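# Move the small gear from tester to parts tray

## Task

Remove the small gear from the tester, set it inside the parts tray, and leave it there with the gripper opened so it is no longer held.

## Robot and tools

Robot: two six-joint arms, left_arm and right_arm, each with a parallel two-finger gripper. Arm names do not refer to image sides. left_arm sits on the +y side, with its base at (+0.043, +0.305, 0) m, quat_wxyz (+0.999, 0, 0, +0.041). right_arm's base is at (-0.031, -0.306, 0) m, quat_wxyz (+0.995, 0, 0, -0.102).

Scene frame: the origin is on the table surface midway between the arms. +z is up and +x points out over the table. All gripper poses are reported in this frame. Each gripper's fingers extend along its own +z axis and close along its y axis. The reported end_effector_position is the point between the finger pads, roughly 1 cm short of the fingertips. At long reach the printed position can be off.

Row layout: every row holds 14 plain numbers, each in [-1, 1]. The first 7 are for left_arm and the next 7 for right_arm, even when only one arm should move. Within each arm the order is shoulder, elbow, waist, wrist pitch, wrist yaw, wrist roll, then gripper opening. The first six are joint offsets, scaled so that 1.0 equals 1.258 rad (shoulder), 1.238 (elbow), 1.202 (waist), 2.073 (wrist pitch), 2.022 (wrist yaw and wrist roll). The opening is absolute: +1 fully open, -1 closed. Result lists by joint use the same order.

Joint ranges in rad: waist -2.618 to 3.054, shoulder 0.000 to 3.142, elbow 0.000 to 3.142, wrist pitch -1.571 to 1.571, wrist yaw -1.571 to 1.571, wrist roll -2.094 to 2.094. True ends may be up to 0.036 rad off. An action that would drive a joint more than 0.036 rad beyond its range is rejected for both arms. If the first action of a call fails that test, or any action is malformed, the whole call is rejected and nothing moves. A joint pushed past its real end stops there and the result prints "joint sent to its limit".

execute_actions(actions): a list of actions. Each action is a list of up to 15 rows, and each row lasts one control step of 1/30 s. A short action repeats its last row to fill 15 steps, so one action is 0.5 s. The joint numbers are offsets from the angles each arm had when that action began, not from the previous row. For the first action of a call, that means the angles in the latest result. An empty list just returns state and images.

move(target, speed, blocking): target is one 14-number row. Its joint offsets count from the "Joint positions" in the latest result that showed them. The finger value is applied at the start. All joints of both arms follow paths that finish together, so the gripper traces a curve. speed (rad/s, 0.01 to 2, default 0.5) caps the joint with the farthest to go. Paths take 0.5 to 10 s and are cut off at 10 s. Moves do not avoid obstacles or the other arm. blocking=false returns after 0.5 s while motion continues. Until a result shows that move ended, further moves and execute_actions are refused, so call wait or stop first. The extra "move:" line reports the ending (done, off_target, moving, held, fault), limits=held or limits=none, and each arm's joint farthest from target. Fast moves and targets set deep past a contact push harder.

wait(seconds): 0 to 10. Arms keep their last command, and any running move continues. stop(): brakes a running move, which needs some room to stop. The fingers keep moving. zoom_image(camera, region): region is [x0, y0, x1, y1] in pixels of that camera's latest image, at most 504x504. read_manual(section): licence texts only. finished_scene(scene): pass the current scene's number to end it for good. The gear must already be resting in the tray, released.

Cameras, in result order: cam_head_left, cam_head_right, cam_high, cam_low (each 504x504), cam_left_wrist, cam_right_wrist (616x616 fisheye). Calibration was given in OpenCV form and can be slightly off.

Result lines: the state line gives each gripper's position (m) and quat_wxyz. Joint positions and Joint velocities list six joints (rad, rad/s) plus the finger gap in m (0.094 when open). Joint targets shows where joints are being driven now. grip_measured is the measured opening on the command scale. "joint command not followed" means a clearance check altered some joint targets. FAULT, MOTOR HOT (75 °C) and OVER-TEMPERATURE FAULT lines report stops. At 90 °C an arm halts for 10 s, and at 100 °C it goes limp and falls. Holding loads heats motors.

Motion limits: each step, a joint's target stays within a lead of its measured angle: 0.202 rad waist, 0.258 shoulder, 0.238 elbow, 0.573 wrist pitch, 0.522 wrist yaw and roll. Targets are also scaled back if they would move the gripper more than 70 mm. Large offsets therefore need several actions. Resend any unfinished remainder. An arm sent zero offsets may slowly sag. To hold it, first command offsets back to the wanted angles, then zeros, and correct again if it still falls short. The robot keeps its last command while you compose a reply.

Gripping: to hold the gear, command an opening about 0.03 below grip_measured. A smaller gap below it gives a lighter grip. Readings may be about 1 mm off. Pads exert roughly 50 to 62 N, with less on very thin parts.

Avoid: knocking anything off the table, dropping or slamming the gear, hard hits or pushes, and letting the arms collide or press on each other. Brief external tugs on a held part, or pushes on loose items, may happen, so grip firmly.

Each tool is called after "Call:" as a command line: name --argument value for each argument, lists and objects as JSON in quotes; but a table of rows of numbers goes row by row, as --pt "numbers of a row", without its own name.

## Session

Call:
execute_actions --actions '[]'

Scene clock: 0.00 s.
left_arm: end_effector_position=(+0.5688, +0.5079, +0.1008) grip_measured=+1.000 end_effector_quat_wxyz=(+0.108, -0.123, +0.718, +0.677) | right_arm: end_effector_position=(+0.1895, -0.1757, +0.1098) grip_measured=+1.000 end_effector_quat_wxyz=(+0.096, +0.140, +0.931, +0.324)
Joint names: [shoulder, elbow, waist, wrist pitch, wrist yaw, wrist roll]
Joint positions: left_arm=[ 2.642  2.112 -0.036 -0.525 -1.501  0.189  0.094] | right_arm=[ 1.086  0.683  0.355 -0.74  -0.558  0.573  0.094]
Joint velocities: left_arm=[-0.012  0.002 -0.002  0.022  0.051  0.022  0.   ] | right_arm=[ 0.007  0.007 -0.002  0.022 -0.11  -0.022  0.   ]
Motor temperatures (°C, as the motors report them): left_arm=[25 24 25 27 24 23] | right_arm=[25 25 24 26 22 25]
Joint targets: left_arm=[2.623 2.124 -0.036 -0.523 -1.518 0.185] | right_arm=[1.079 0.695 0.355 -0.734 -0.564 0.567]
camera_calibration (this result's frames):
cam_left_wrist: T_world_to_cam=[[0.624293, -0.0646552, -0.77851, -0.249085], [-0.686879, -0.520116, -0.507618, 0.747318], [-0.372095, 0.851645, -0.369115, -0.0866553], [0, 0, 0, 1]] pos_world=[0.636575, 0.446387, 0.153451]
cam_right_wrist: T_world_to_cam=[[0.0736614, -0.78691, -0.612655, -0.0854481], [-0.967832, -0.204598, 0.146426, 0.175743], [-0.240572, 0.582162, -0.776668, 0.35862], [0, 0, 0, 1]] pos_world=[0.262658, -0.240058, 0.200445]

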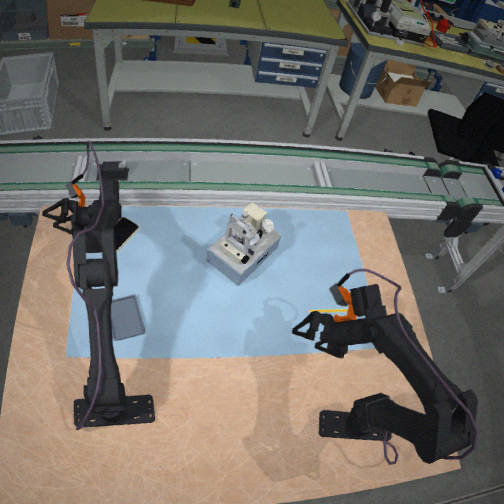

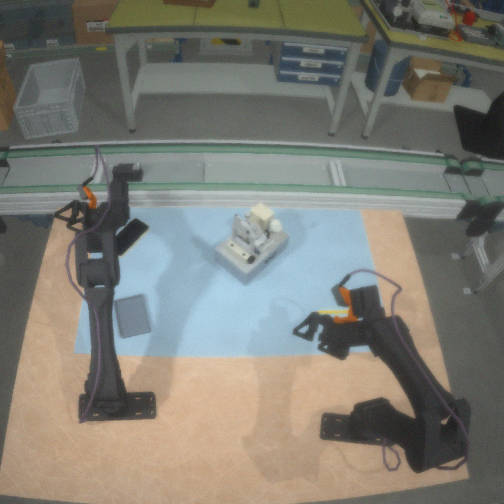

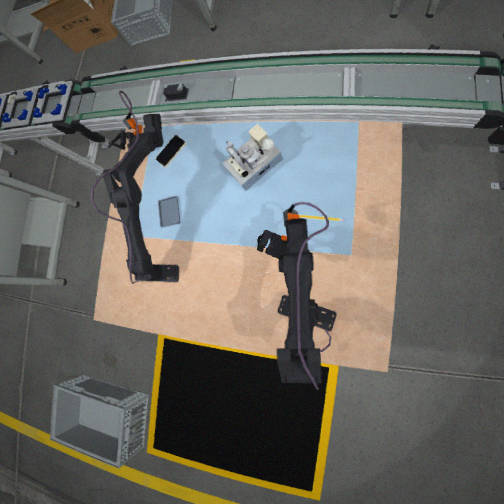

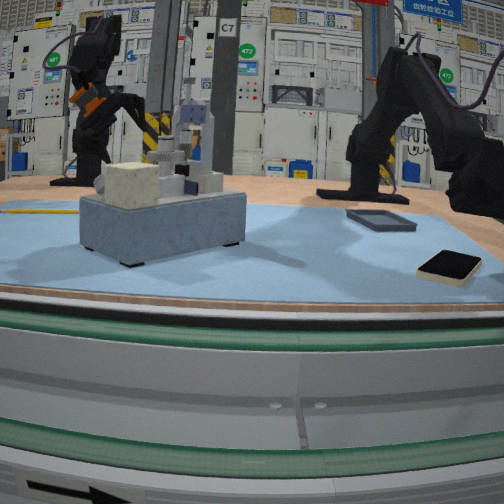

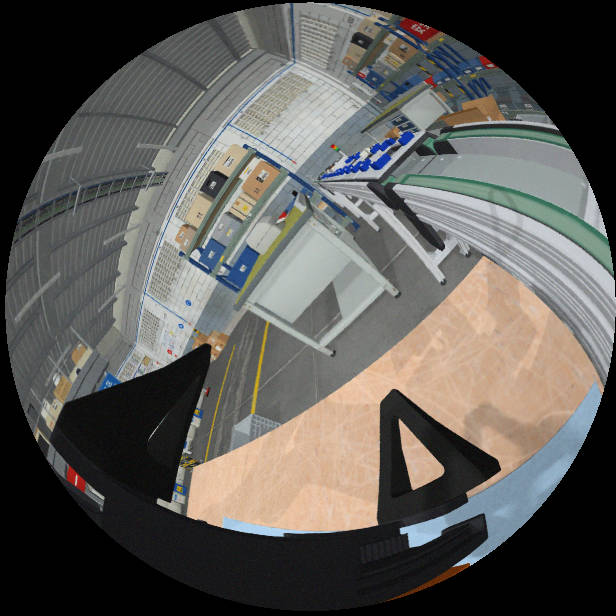

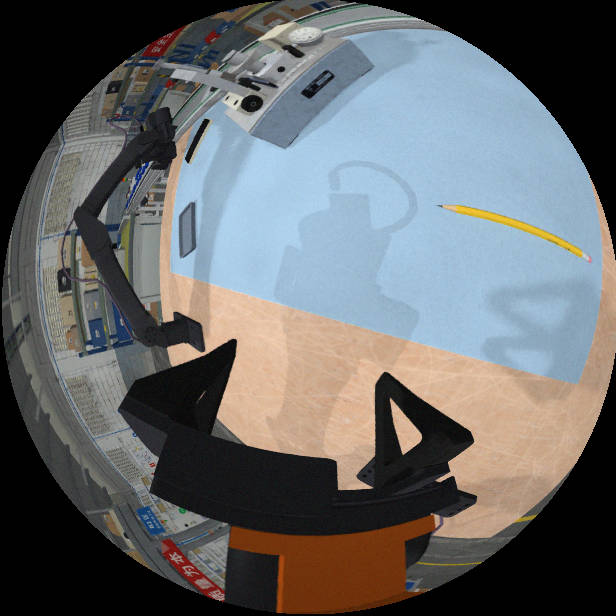

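Call:
zoom_image --camera "cam_head_left" --region '[190,185,300,295]'

Call:
zoom_image --camera "cam_high" --region '[205,110,295,200]'

Call:
zoom_image --camera "cam_low" --region '[70,80,260,270]'

Region (190, 185, 300, 295) of cam_head_left's 504x504 image, scaled by 4.582, with more detail than that image has.

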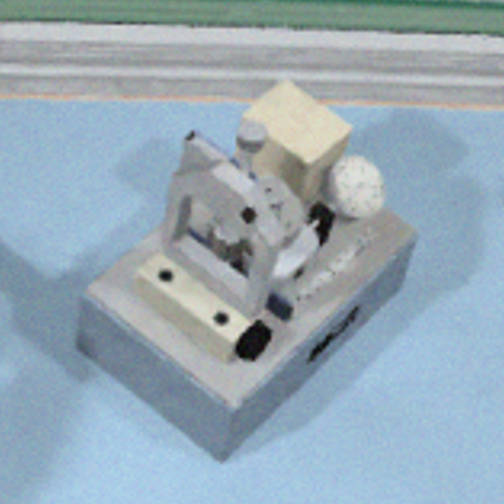

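Region (205, 110, 295, 200) of cam_high's 504x504 image, scaled by 5.600, with more detail than that image has.

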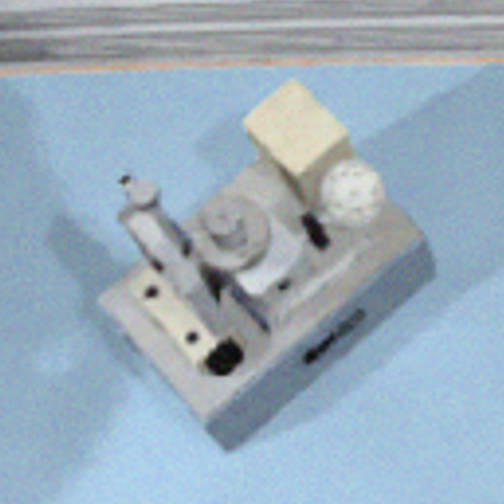

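Region (70, 80, 260, 270) of cam_low's 504x504 image, scaled by 2.653, with more detail than that image has.

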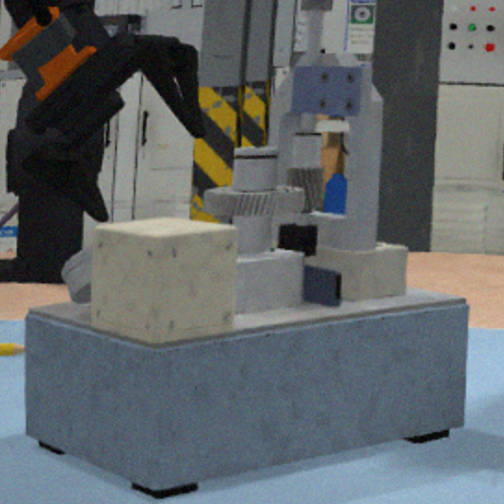

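Call:
move --target '[-0.40,-0.55,-0.2,0.35,0.5,-0.09,-0.45, 0.25,0.7,0.29,0,0.276,-0.283,0.0]' --speed 0.9

Call:
move --target '[-0.32,-0.54,-0.19,0.33,0.385,0,-0.45, 0.49,0.47,0,-0.01,0,0,0.0]' --speed 0.8

Scene clock: 3.67 s.
left_arm: end_effector_position=(+0.6326, +0.2764, +0.0973) grip_measured=-0.447 end_effector_quat_wxyz=(+0.488, -0.029, +0.856, +0.170) | right_arm: end_effector_position=(+0.3309, -0.1091, +0.3281) grip_measured=+0.003 end_effector_quat_wxyz=(+0.448, -0.215, +0.860, +0.118)
Joint names: [shoulder, elbow, waist, wrist pitch, wrist yaw, wrist roll]
Joint positions: left_arm=[ 2.168  1.435 -0.275  0.175 -0.491  0.015  0.026] | right_arm=[ 1.392  1.525  0.696 -0.741 -0.009  0.007  0.047]
Joint velocities: left_arm=[-0.007 -0.002 -0.002 -0.022  0.007  0.022 -0.   ] | right_arm=[-0.002  0.017 -0.017 -0.007 -0.125 -0.037 -0.001]
Motor temperatures (°C, as the motors report them): left_arm=[27 25 25 27 24 23] | right_arm=[25 26 24 26 22 25]
Joint targets: left_arm=[2.139 1.431 -0.277 0.200 -0.490 0.007] | right_arm=[1.401 1.550 0.704 -0.739 0.001 0.000]
move: off_target (left_arm, right_arm); limits=none; left_arm: farthest joint: the shoulder, 0.029 radians from its target (0.504 radians at the start); right_arm: farthest joint: the elbow, 0.025 radians from its target (0.866 radians at the start)
camera_calibration (this result's frames):
cam_left_wrist: T_world_to_cam=[[0.36039, -0.931402, 0.0510902, 0.0192205], [-0.767479, -0.327203, -0.551284, 0.670911], [0.530183, 0.159466, -0.832752, -0.20137], [0, 0, 0, 1]] pos_world=[0.614746, 0.269537, 0.201189]
cam_right_wrist: T_world_to_cam=[[0.621368, -0.760731, 0.187589, -0.350661], [-0.656277, -0.636113, -0.405784, 0.325233], [0.42802, 0.129031, -0.894511, 0.291402], [0, 0, 0, 1]] pos_world=[0.306607, -0.0974736, 0.458417]

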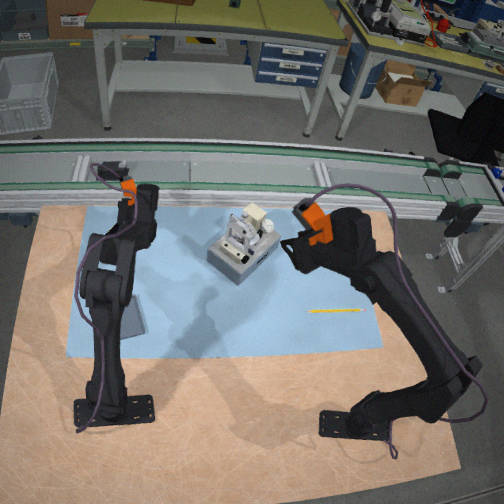

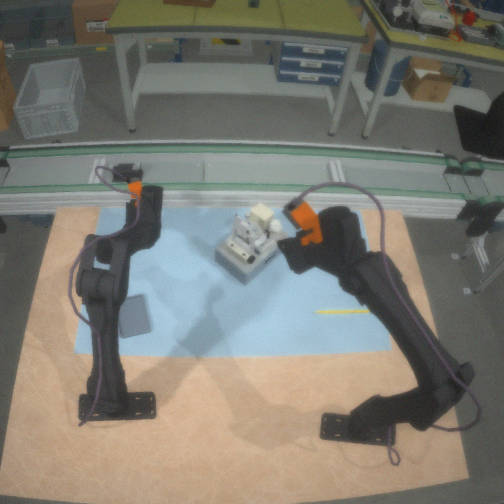

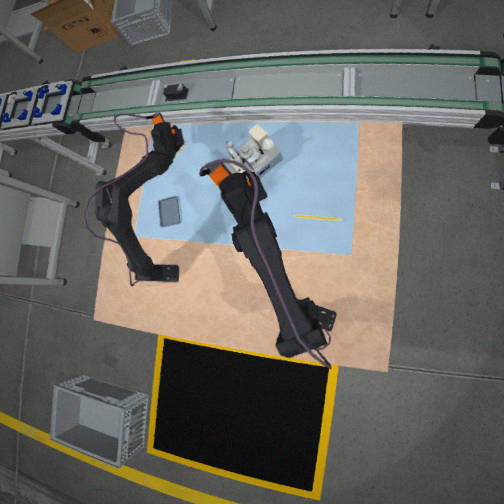

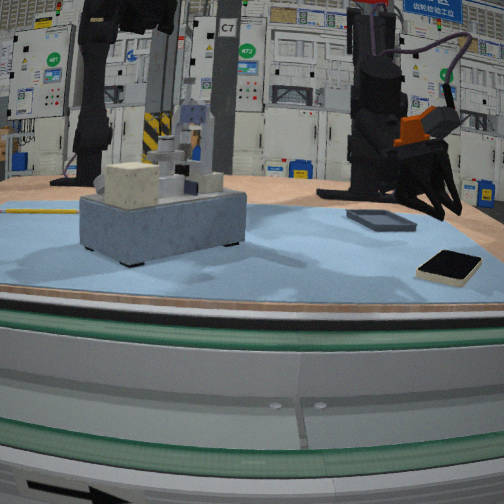

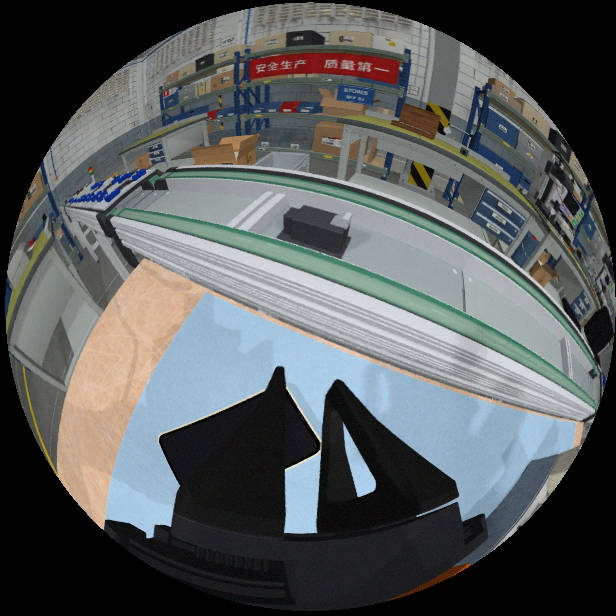

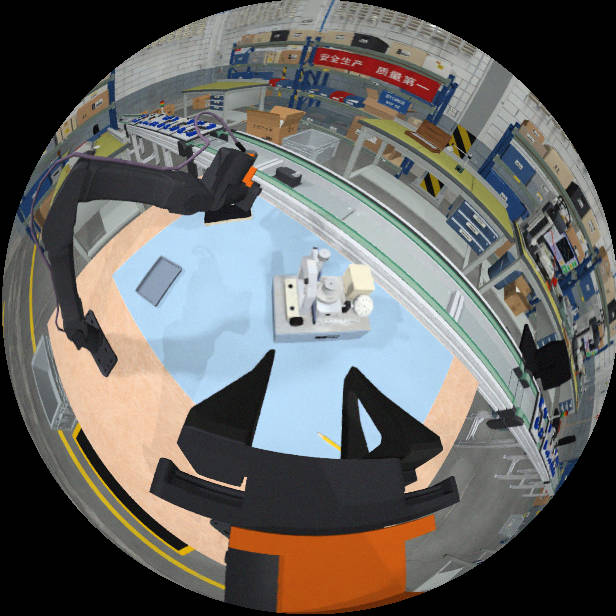

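Scene clock: 5.50 s.
left_arm: end_effector_position=(+0.4762, +0.0608, +0.1529) grip_measured=-0.447 end_effector_quat_wxyz=(+0.597, +0.250, +0.727, -0.231) | right_arm: end_effector_position=(+0.4654, -0.0372, +0.2702) grip_measured=+0.003 end_effector_quat_wxyz=(+0.406, -0.219, +0.881, +0.107)
Joint names: [shoulder, elbow, waist, wrist pitch, wrist yaw, wrist roll]
Joint positions: left_arm=[ 1.793  0.771 -0.499  0.832  0.279  0.015  0.026] | right_arm=[ 2.018  2.078  0.696 -0.764 -0.009  0.007  0.047]
Joint velocities: left_arm=[ 0.022 -0.002 -0.002 -0.007 -0.022 -0.066  0.   ] | right_arm=[-0.012 -0.032  0.012  0.037 -0.037  0.081  0.   ]
Motor temperatures (°C, as the motors report them): left_arm=[28 25 25 28 24 23] | right_arm=[26 27 24 26 22 25]
Joint targets: left_arm=[1.765 0.767 -0.503 0.859 0.287 0.015] | right_arm=[2.009 2.107 0.696 -0.762 -0.009 0.007]
move: off_target (left_arm, right_arm); limits=none; left_arm: farthest joint: the shoulder, 0.027 radians from its target (0.402 radians at the start); right_arm: farthest joint: the elbow, 0.029 radians from its target (0.582 radians at the start)
camera_calibration (this result's frames):
cam_left_wrist: T_world_to_cam=[[-0.563638, -0.737245, 0.372534, 0.251054], [-0.679309, 0.157124, -0.716834, 0.46483], [0.469949, -0.6571, -0.589379, 0.00329956], [0, 0, 0, 1]] pos_world=[0.455716, 0.11422, 0.241625]
cam_right_wrist: T_world_to_cam=[[0.63642, -0.752687, 0.168618, -0.370278], [-0.686943, -0.652501, -0.319925, 0.426211], [0.350826, 0.0877759, -0.932318, 0.217399], [0, 0, 0, 1]] pos_world=[0.452165, -0.019682, 0.401476]

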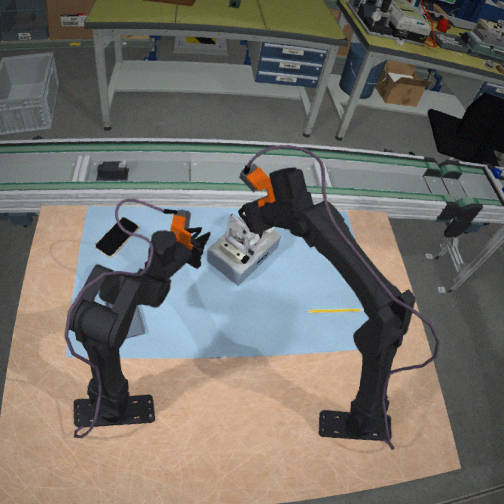

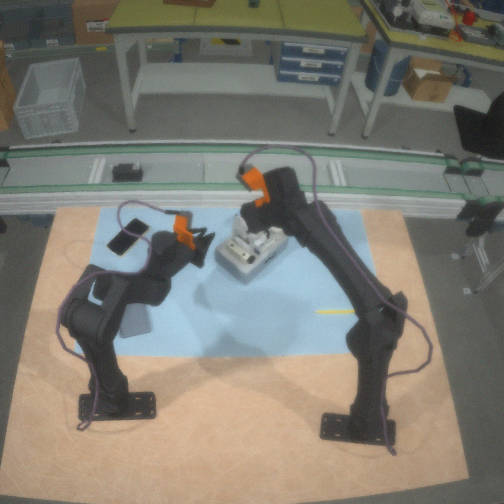

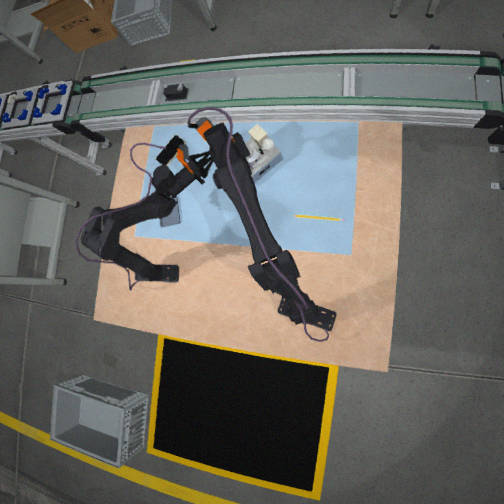

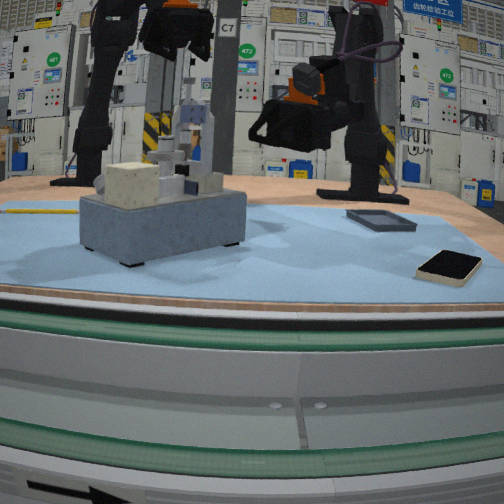

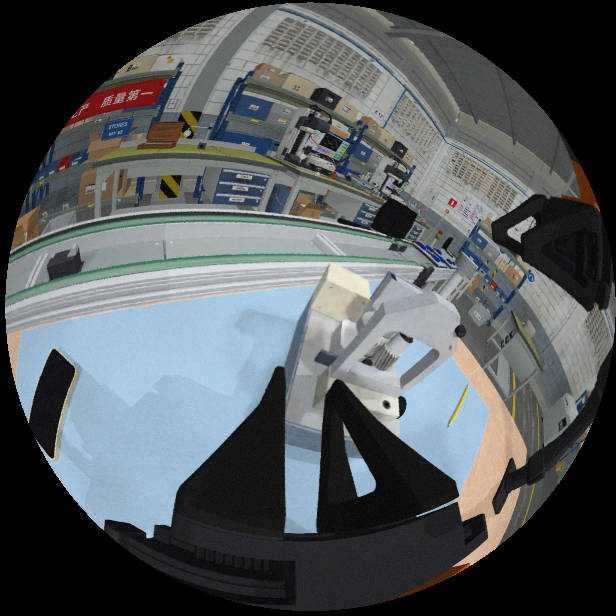

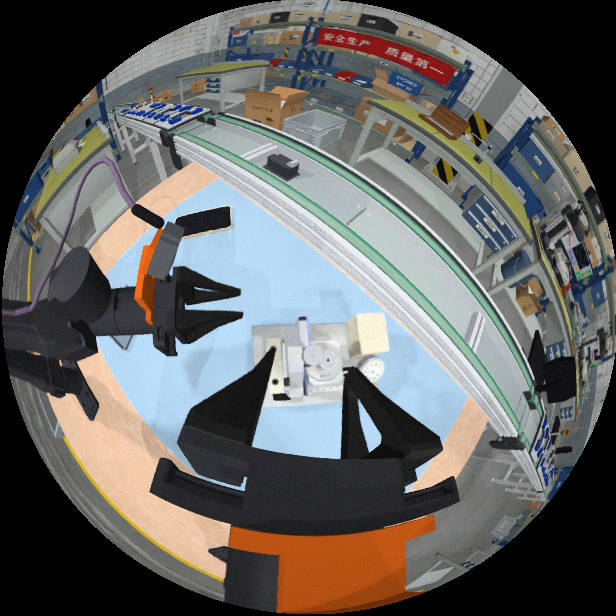

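Call:
move --target '[0.026,-0.005,-0.13,0.037,0,0,-0.45, 0.089,0.026,0.017,0.005,0,0,0.0]' --speed 0.25

Scene clock: 6.93 s.
left_arm: end_effector_position=(+0.4372, -0.0032, +0.1511) grip_measured=-0.447 end_effector_quat_wxyz=(+0.586, +0.303, +0.699, -0.276) | right_arm: end_effector_position=(+0.4741, -0.0243, +0.2065) grip_measured=+0.003 end_effector_quat_wxyz=(+0.354, -0.230, +0.901, +0.097)
Joint names: [shoulder, elbow, waist, wrist pitch, wrist yaw, wrist roll]
Joint positions: left_arm=[ 1.821  0.771 -0.65   0.881  0.279  0.015  0.026] | right_arm=[ 2.134  2.078  0.708 -0.764 -0.009  0.007  0.047]
Joint velocities: left_arm=[ 0.017  0.002 -0.002  0.022  0.007 -0.066  0.   ] | right_arm=[ 0.002 -0.007 -0.017  0.007 -0.051 -0.022  0.001]
Motor temperatures (°C, as the motors report them): left_arm=[28 25 25 28 24 23] | right_arm=[27 27 24 26 22 25]
Joint targets: left_arm=[1.825 0.765 -0.655 0.909 0.279 0.015] | right_arm=[2.130 2.110 0.716 -0.753 -0.009 0.007]
move: off_target (left_arm, right_arm); limits=none; left_arm: farthest joint: the wrist pitch, 0.027 radians from its target (0.076 radians at the start); right_arm: farthest joint: the elbow, 0.032 radians from its target (0.032 radians at the start)
camera_calibration (this result's frames):
cam_left_wrist: T_world_to_cam=[[-0.674716, -0.63985, 0.367899, 0.232061], [-0.63512, 0.249396, -0.731043, 0.43022], [0.376005, -0.726907, -0.574654, 0.0172073], [0, 0, 0, 1]] pos_world=[0.423347, 0.0536973, 0.239022]
cam_right_wrist: T_world_to_cam=[[0.661624, -0.735926, 0.143761, -0.361778], [-0.705584, -0.675917, -0.212808, 0.406429], [0.253781, 0.0393632, -0.96646, 0.205655], [0, 0, 0, 1]] pos_world=[0.473939, 0.000374985, 0.337258]

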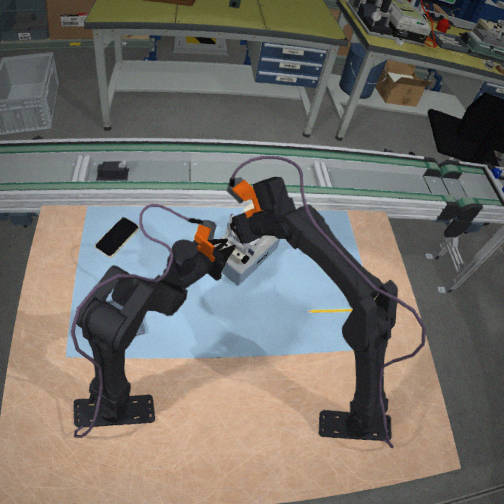

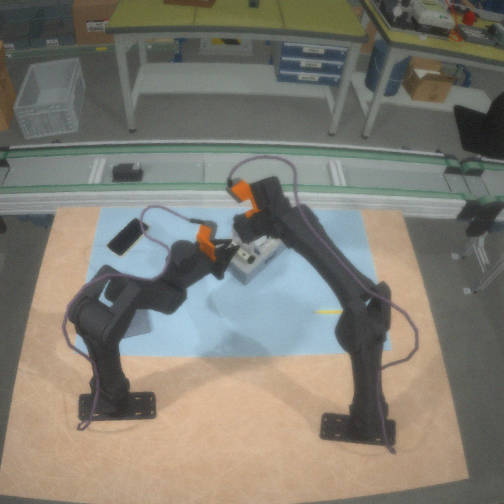

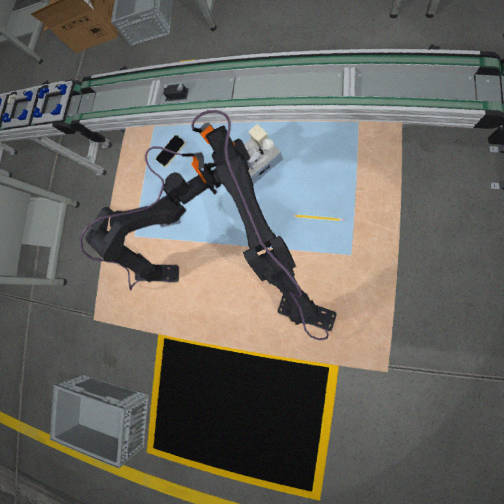

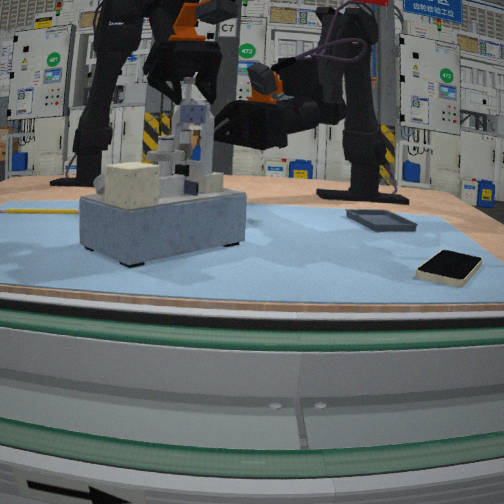

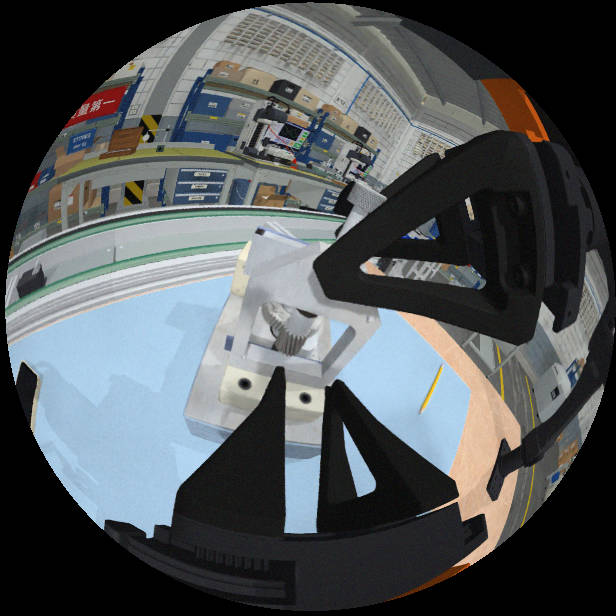

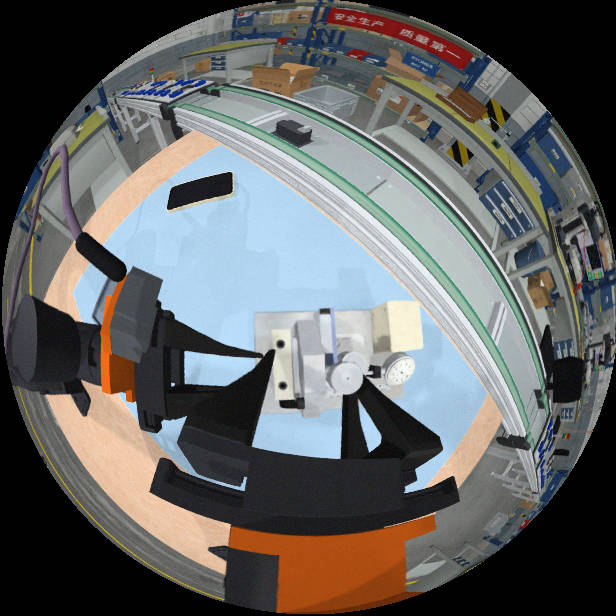

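Call:
move --target '[0,0.01,0,0.01,0,0,-0.45, 0.0,0.04,-0.035,0.0,0,0,0.0]' --speed 0.2

Call:
move --target '[0,0.01,0,0.01,0,0,-0.45, 0.0,0.02,0,0.0,0,0,-0.85]'

Scene clock: 7.97 s.
left_arm: end_effector_position=(+0.4372, -0.0032, +0.1512) grip_measured=-0.447 end_effector_quat_wxyz=(+0.586, +0.303, +0.699, -0.276) | right_arm: end_effector_position=(+0.4866, -0.0422, +0.2153) grip_measured=+0.003 end_effector_quat_wxyz=(+0.365, -0.213, +0.902, +0.092)
Joint names: [shoulder, elbow, waist, wrist pitch, wrist yaw, wrist roll]
Joint positions: left_arm=[ 1.821  0.771 -0.65   0.882  0.279  0.015  0.026] | right_arm=[ 2.134  2.1    0.671 -0.766 -0.009  0.007  0.047]
Joint velocities: left_arm=[ 0.002 -0.002 -0.002 -0.037  0.037 -0.007  0.   ] | right_arm=[-0.002 -0.002 -0.007  0.11  -0.066  0.022 -0.001]
Motor temperatures (°C, as the motors report them): left_arm=[28 25 25 28 24 23] | right_arm=[27 27 24 27 22 25]
Joint targets: left_arm=[1.821 0.783 -0.650 0.902 0.279 0.015] | right_arm=[2.134 2.127 0.666 -0.764 -0.009 0.007]
move: off_target (right_arm); limits=none; left_arm: farthest joint: the wrist pitch, 0.020 radians from its target (0.020 radians at the start); right_arm: farthest joint: the elbow, 0.028 radians from its target (0.050 radians at the start)
camera_calibration (this result's frames):
cam_left_wrist: T_world_to_cam=[[-0.674835, -0.639775, 0.367813, 0.232096], [-0.634885, 0.249246, -0.731298, 0.430232], [0.37619, -0.727024, -0.574384, 0.0171265], [0, 0, 0, 1]] pos_world=[0.423332, 0.053707, 0.239097]
cam_right_wrist: T_world_to_cam=[[0.631069, -0.761441, 0.148186, -0.371625], [-0.726417, -0.647093, -0.231493, 0.420286], [0.272158, 0.0384429, -0.961484, 0.201647], [0, 0, 0, 1]] pos_world=[0.484944, -0.0187582, 0.346243]

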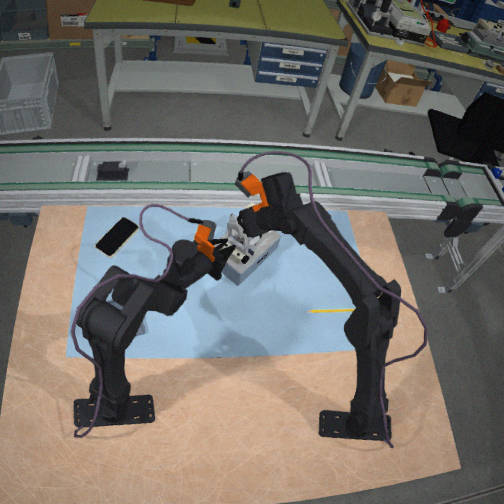

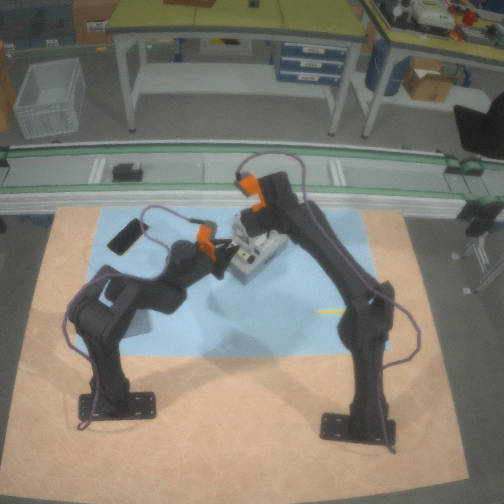

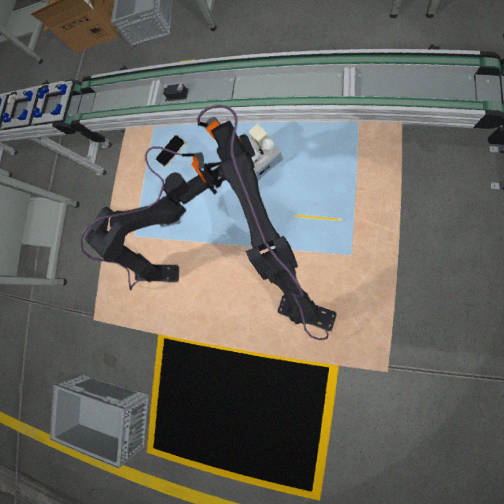

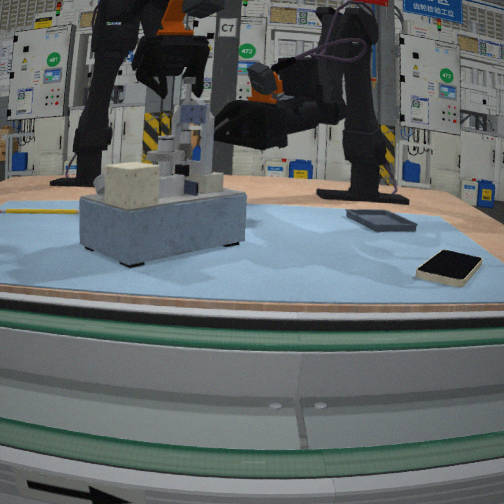

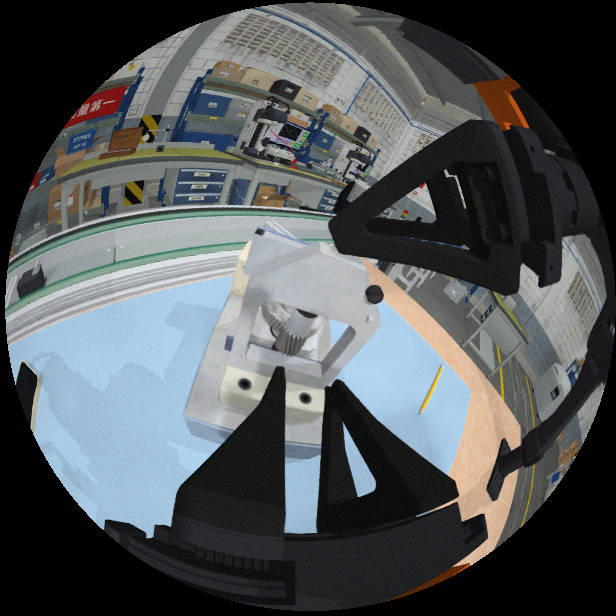

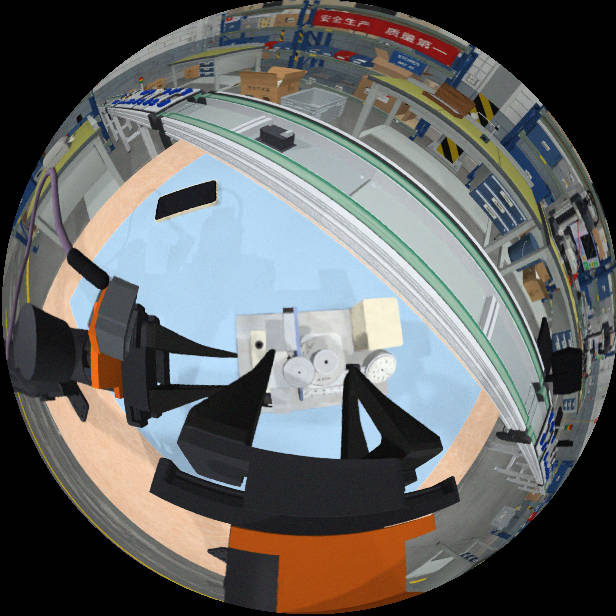

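Scene clock: 8.67 s.
left_arm: end_effector_position=(+0.4372, -0.0032, +0.1512) grip_measured=-0.447 end_effector_quat_wxyz=(+0.586, +0.303, +0.699, -0.276) | right_arm: end_effector_position=(+0.4824, -0.0334, +0.2149) grip_measured=-0.705 end_effector_quat_wxyz=(+0.362, -0.221, +0.900, +0.102)
Joint names: [shoulder, elbow, waist, wrist pitch, wrist yaw, wrist roll]
Joint positions: left_arm=[ 1.821  0.771 -0.65   0.882  0.279  0.015  0.026] | right_arm=[ 2.135  2.1    0.682 -0.764 -0.027  0.006  0.014]
Joint velocities: left_arm=[-0.017  0.012  0.007 -0.022  0.037  0.051  0.001] | right_arm=[-0.002 -0.017 -0.007 -0.051 -0.007 -0.022 -0.002]
Motor temperatures (°C, as the motors report them): left_arm=[28 25 25 29 24 23] | right_arm=[27 28 24 27 22 25]
Joint targets: left_arm=[1.821 0.783 -0.650 0.903 0.279 0.015] | right_arm=[2.134 2.124 0.671 -0.765 -0.009 0.007]
move: off_target (left_arm, right_arm); limits=none; left_arm: farthest joint: the wrist pitch, 0.021 radians from its target (0.021 radians at the start); right_arm: farthest joint: the elbow, 0.025 radians from its target (0.025 radians at the start)
camera_calibration (this result's frames):
cam_left_wrist: T_world_to_cam=[[-0.674835, -0.639775, 0.367813, 0.232096], [-0.634885, 0.249246, -0.731298, 0.430232], [0.37619, -0.727024, -0.574384, 0.0171265], [0, 0, 0, 1]] pos_world=[0.423332, 0.053707, 0.239097]
cam_right_wrist: T_world_to_cam=[[0.649889, -0.747688, 0.136411, -0.368292], [-0.711968, -0.661718, -0.235011, 0.416193], [0.265981, 0.0556112, -0.962373, 0.205864], [0, 0, 0, 1]] pos_world=[0.480909, -0.0114132, 0.346167]

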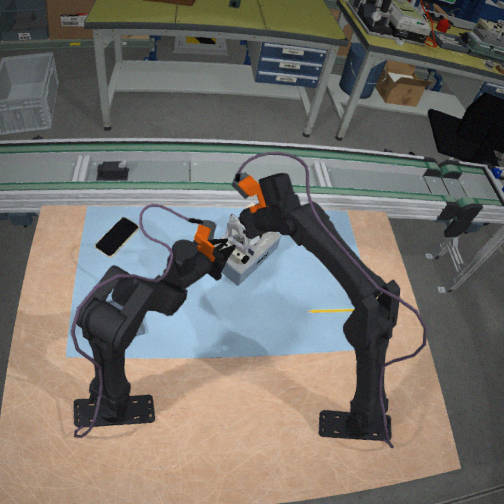

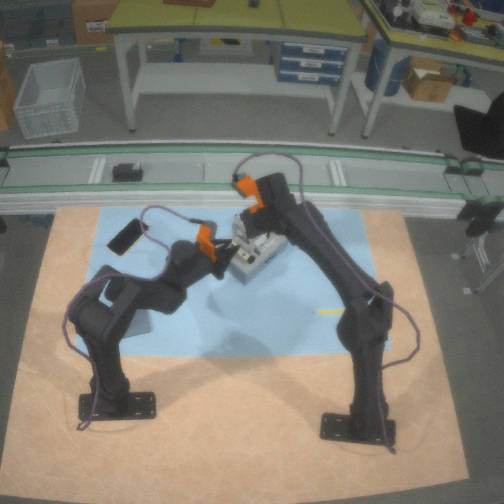

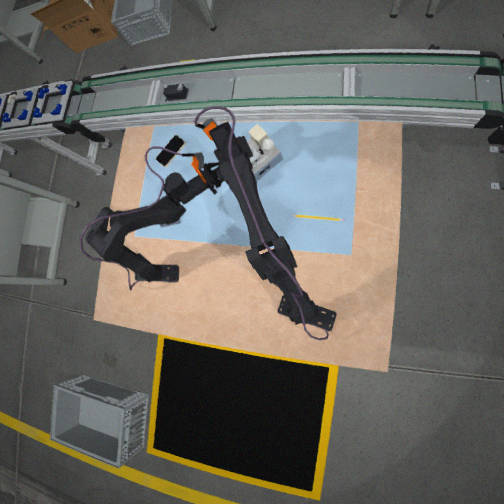

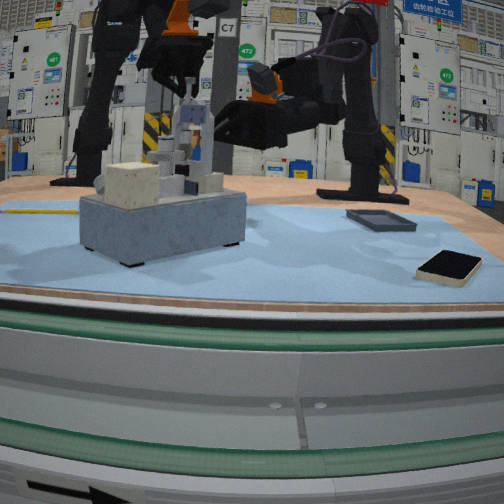

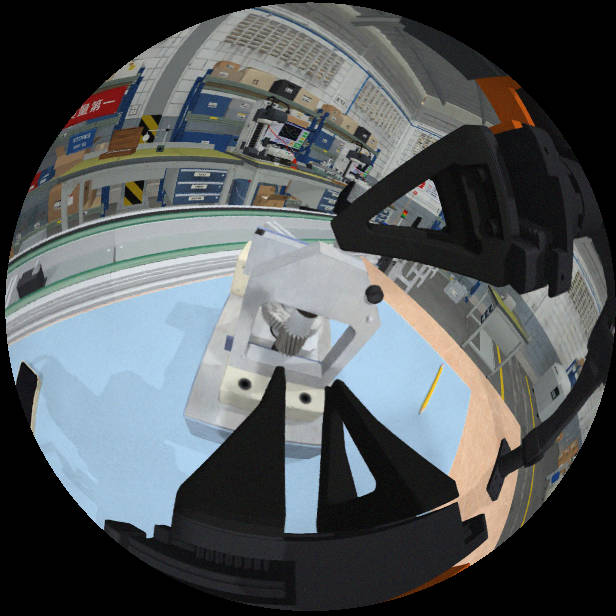

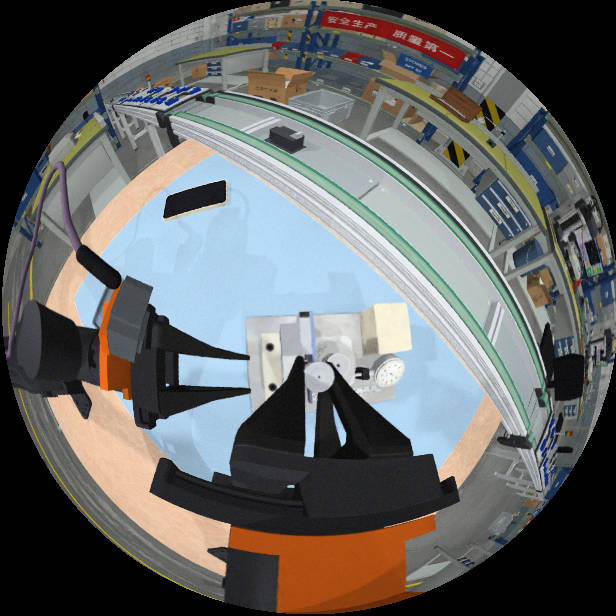

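Call:
move --target '[0.09,0.137,-0.012,-0.023,-0.007,0,-0.45, 0.0,0.02,0,0.0,0,0,-0.85]' --speed 0.15

Scene clock: 10.53 s.
left_arm: end_effector_position=(+0.4645, -0.0222, +0.1465) grip_measured=-0.447 end_effector_quat_wxyz=(+0.584, +0.303, +0.701, -0.275) | right_arm: end_effector_position=(+0.4823, -0.0332, +0.2149) grip_measured=-0.705 end_effector_quat_wxyz=(+0.362, -0.221, +0.900, +0.103)
Joint names: [shoulder, elbow, waist, wrist pitch, wrist yaw, wrist roll]
Joint positions: left_arm=[ 1.931  0.913 -0.655  0.844  0.271  0.015  0.026] | right_arm=[ 2.135  2.1    0.682 -0.764 -0.028  0.006  0.014]
Joint velocities: left_arm=[-0.002 -0.017 -0.022  0.022  0.037  0.007 -0.   ] | right_arm=[-0.022 -0.007  0.002 -0.007  0.007  0.022 -0.001]
Motor temperatures (°C, as the motors report them): left_arm=[28 25 25 29 24 23] | right_arm=[28 28 24 27 22 25]
Joint targets: left_arm=[1.935 0.941 -0.664 0.834 0.265 0.015] | right_arm=[2.135 2.124 0.682 -0.764 -0.027 0.006]
move: off_target (left_arm, right_arm); limits=none; left_arm: farthest joint: the elbow, 0.028 radians from its target (0.170 radians at the start); right_arm: farthest joint: the elbow, 0.025 radians from its target (0.025 radians at the start)
camera_calibration (this result's frames):
cam_left_wrist: T_world_to_cam=[[-0.671443, -0.643188, 0.368066, 0.238452], [-0.638993, 0.250969, -0.727119, 0.450198], [0.375301, -0.723411, -0.579504, -0.00848532], [0, 0, 0, 1]] pos_world=[0.450965, 0.0342457, 0.234664]
cam_right_wrist: T_world_to_cam=[[0.650536, -0.747268, 0.135621, -0.368224], [-0.711529, -0.662115, -0.235225, 0.416064], [0.265573, 0.0565245, -0.962432, 0.206123], [0, 0, 0, 1]] pos_world=[0.480844, -0.0113307, 0.346187]

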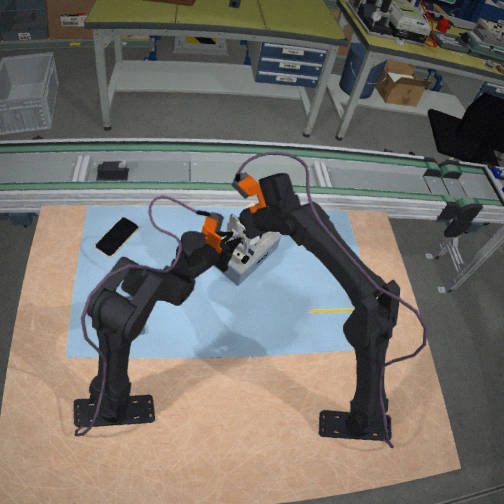

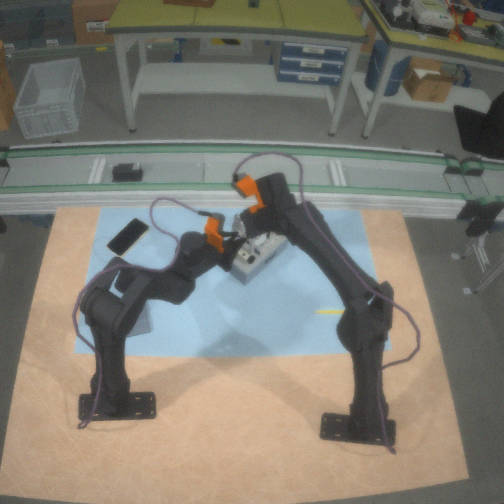

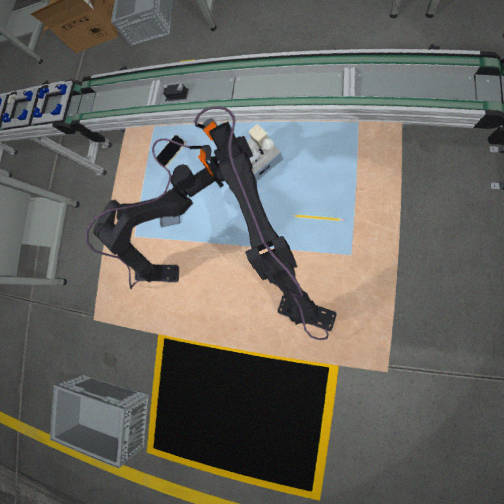

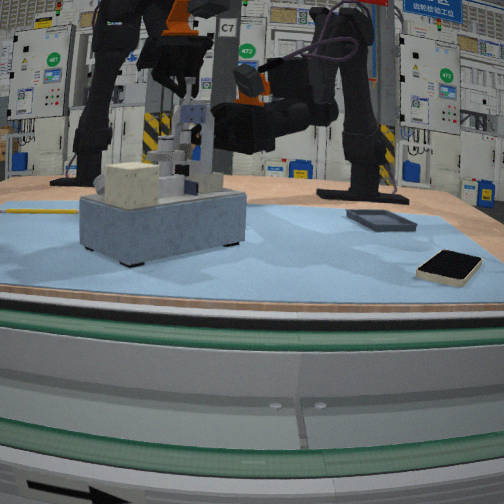

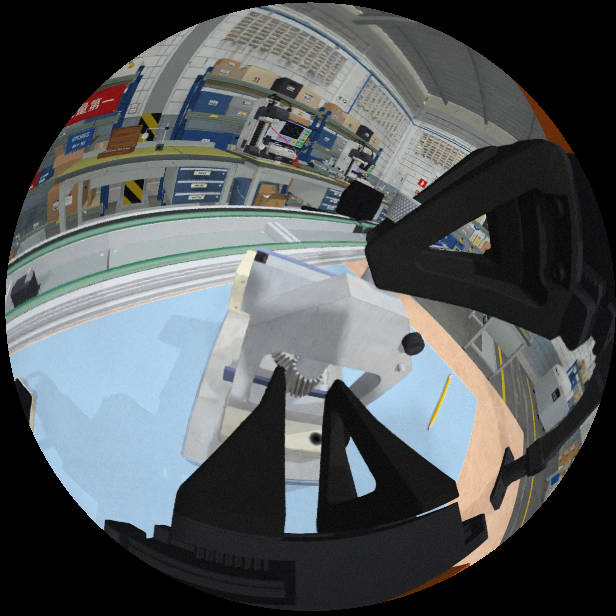

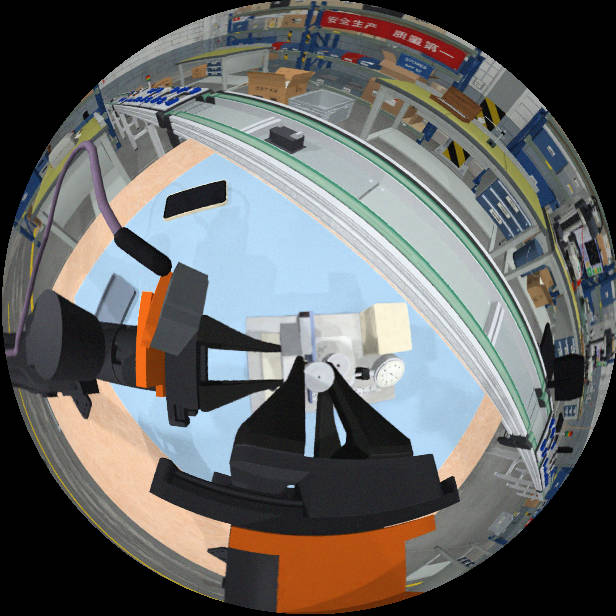

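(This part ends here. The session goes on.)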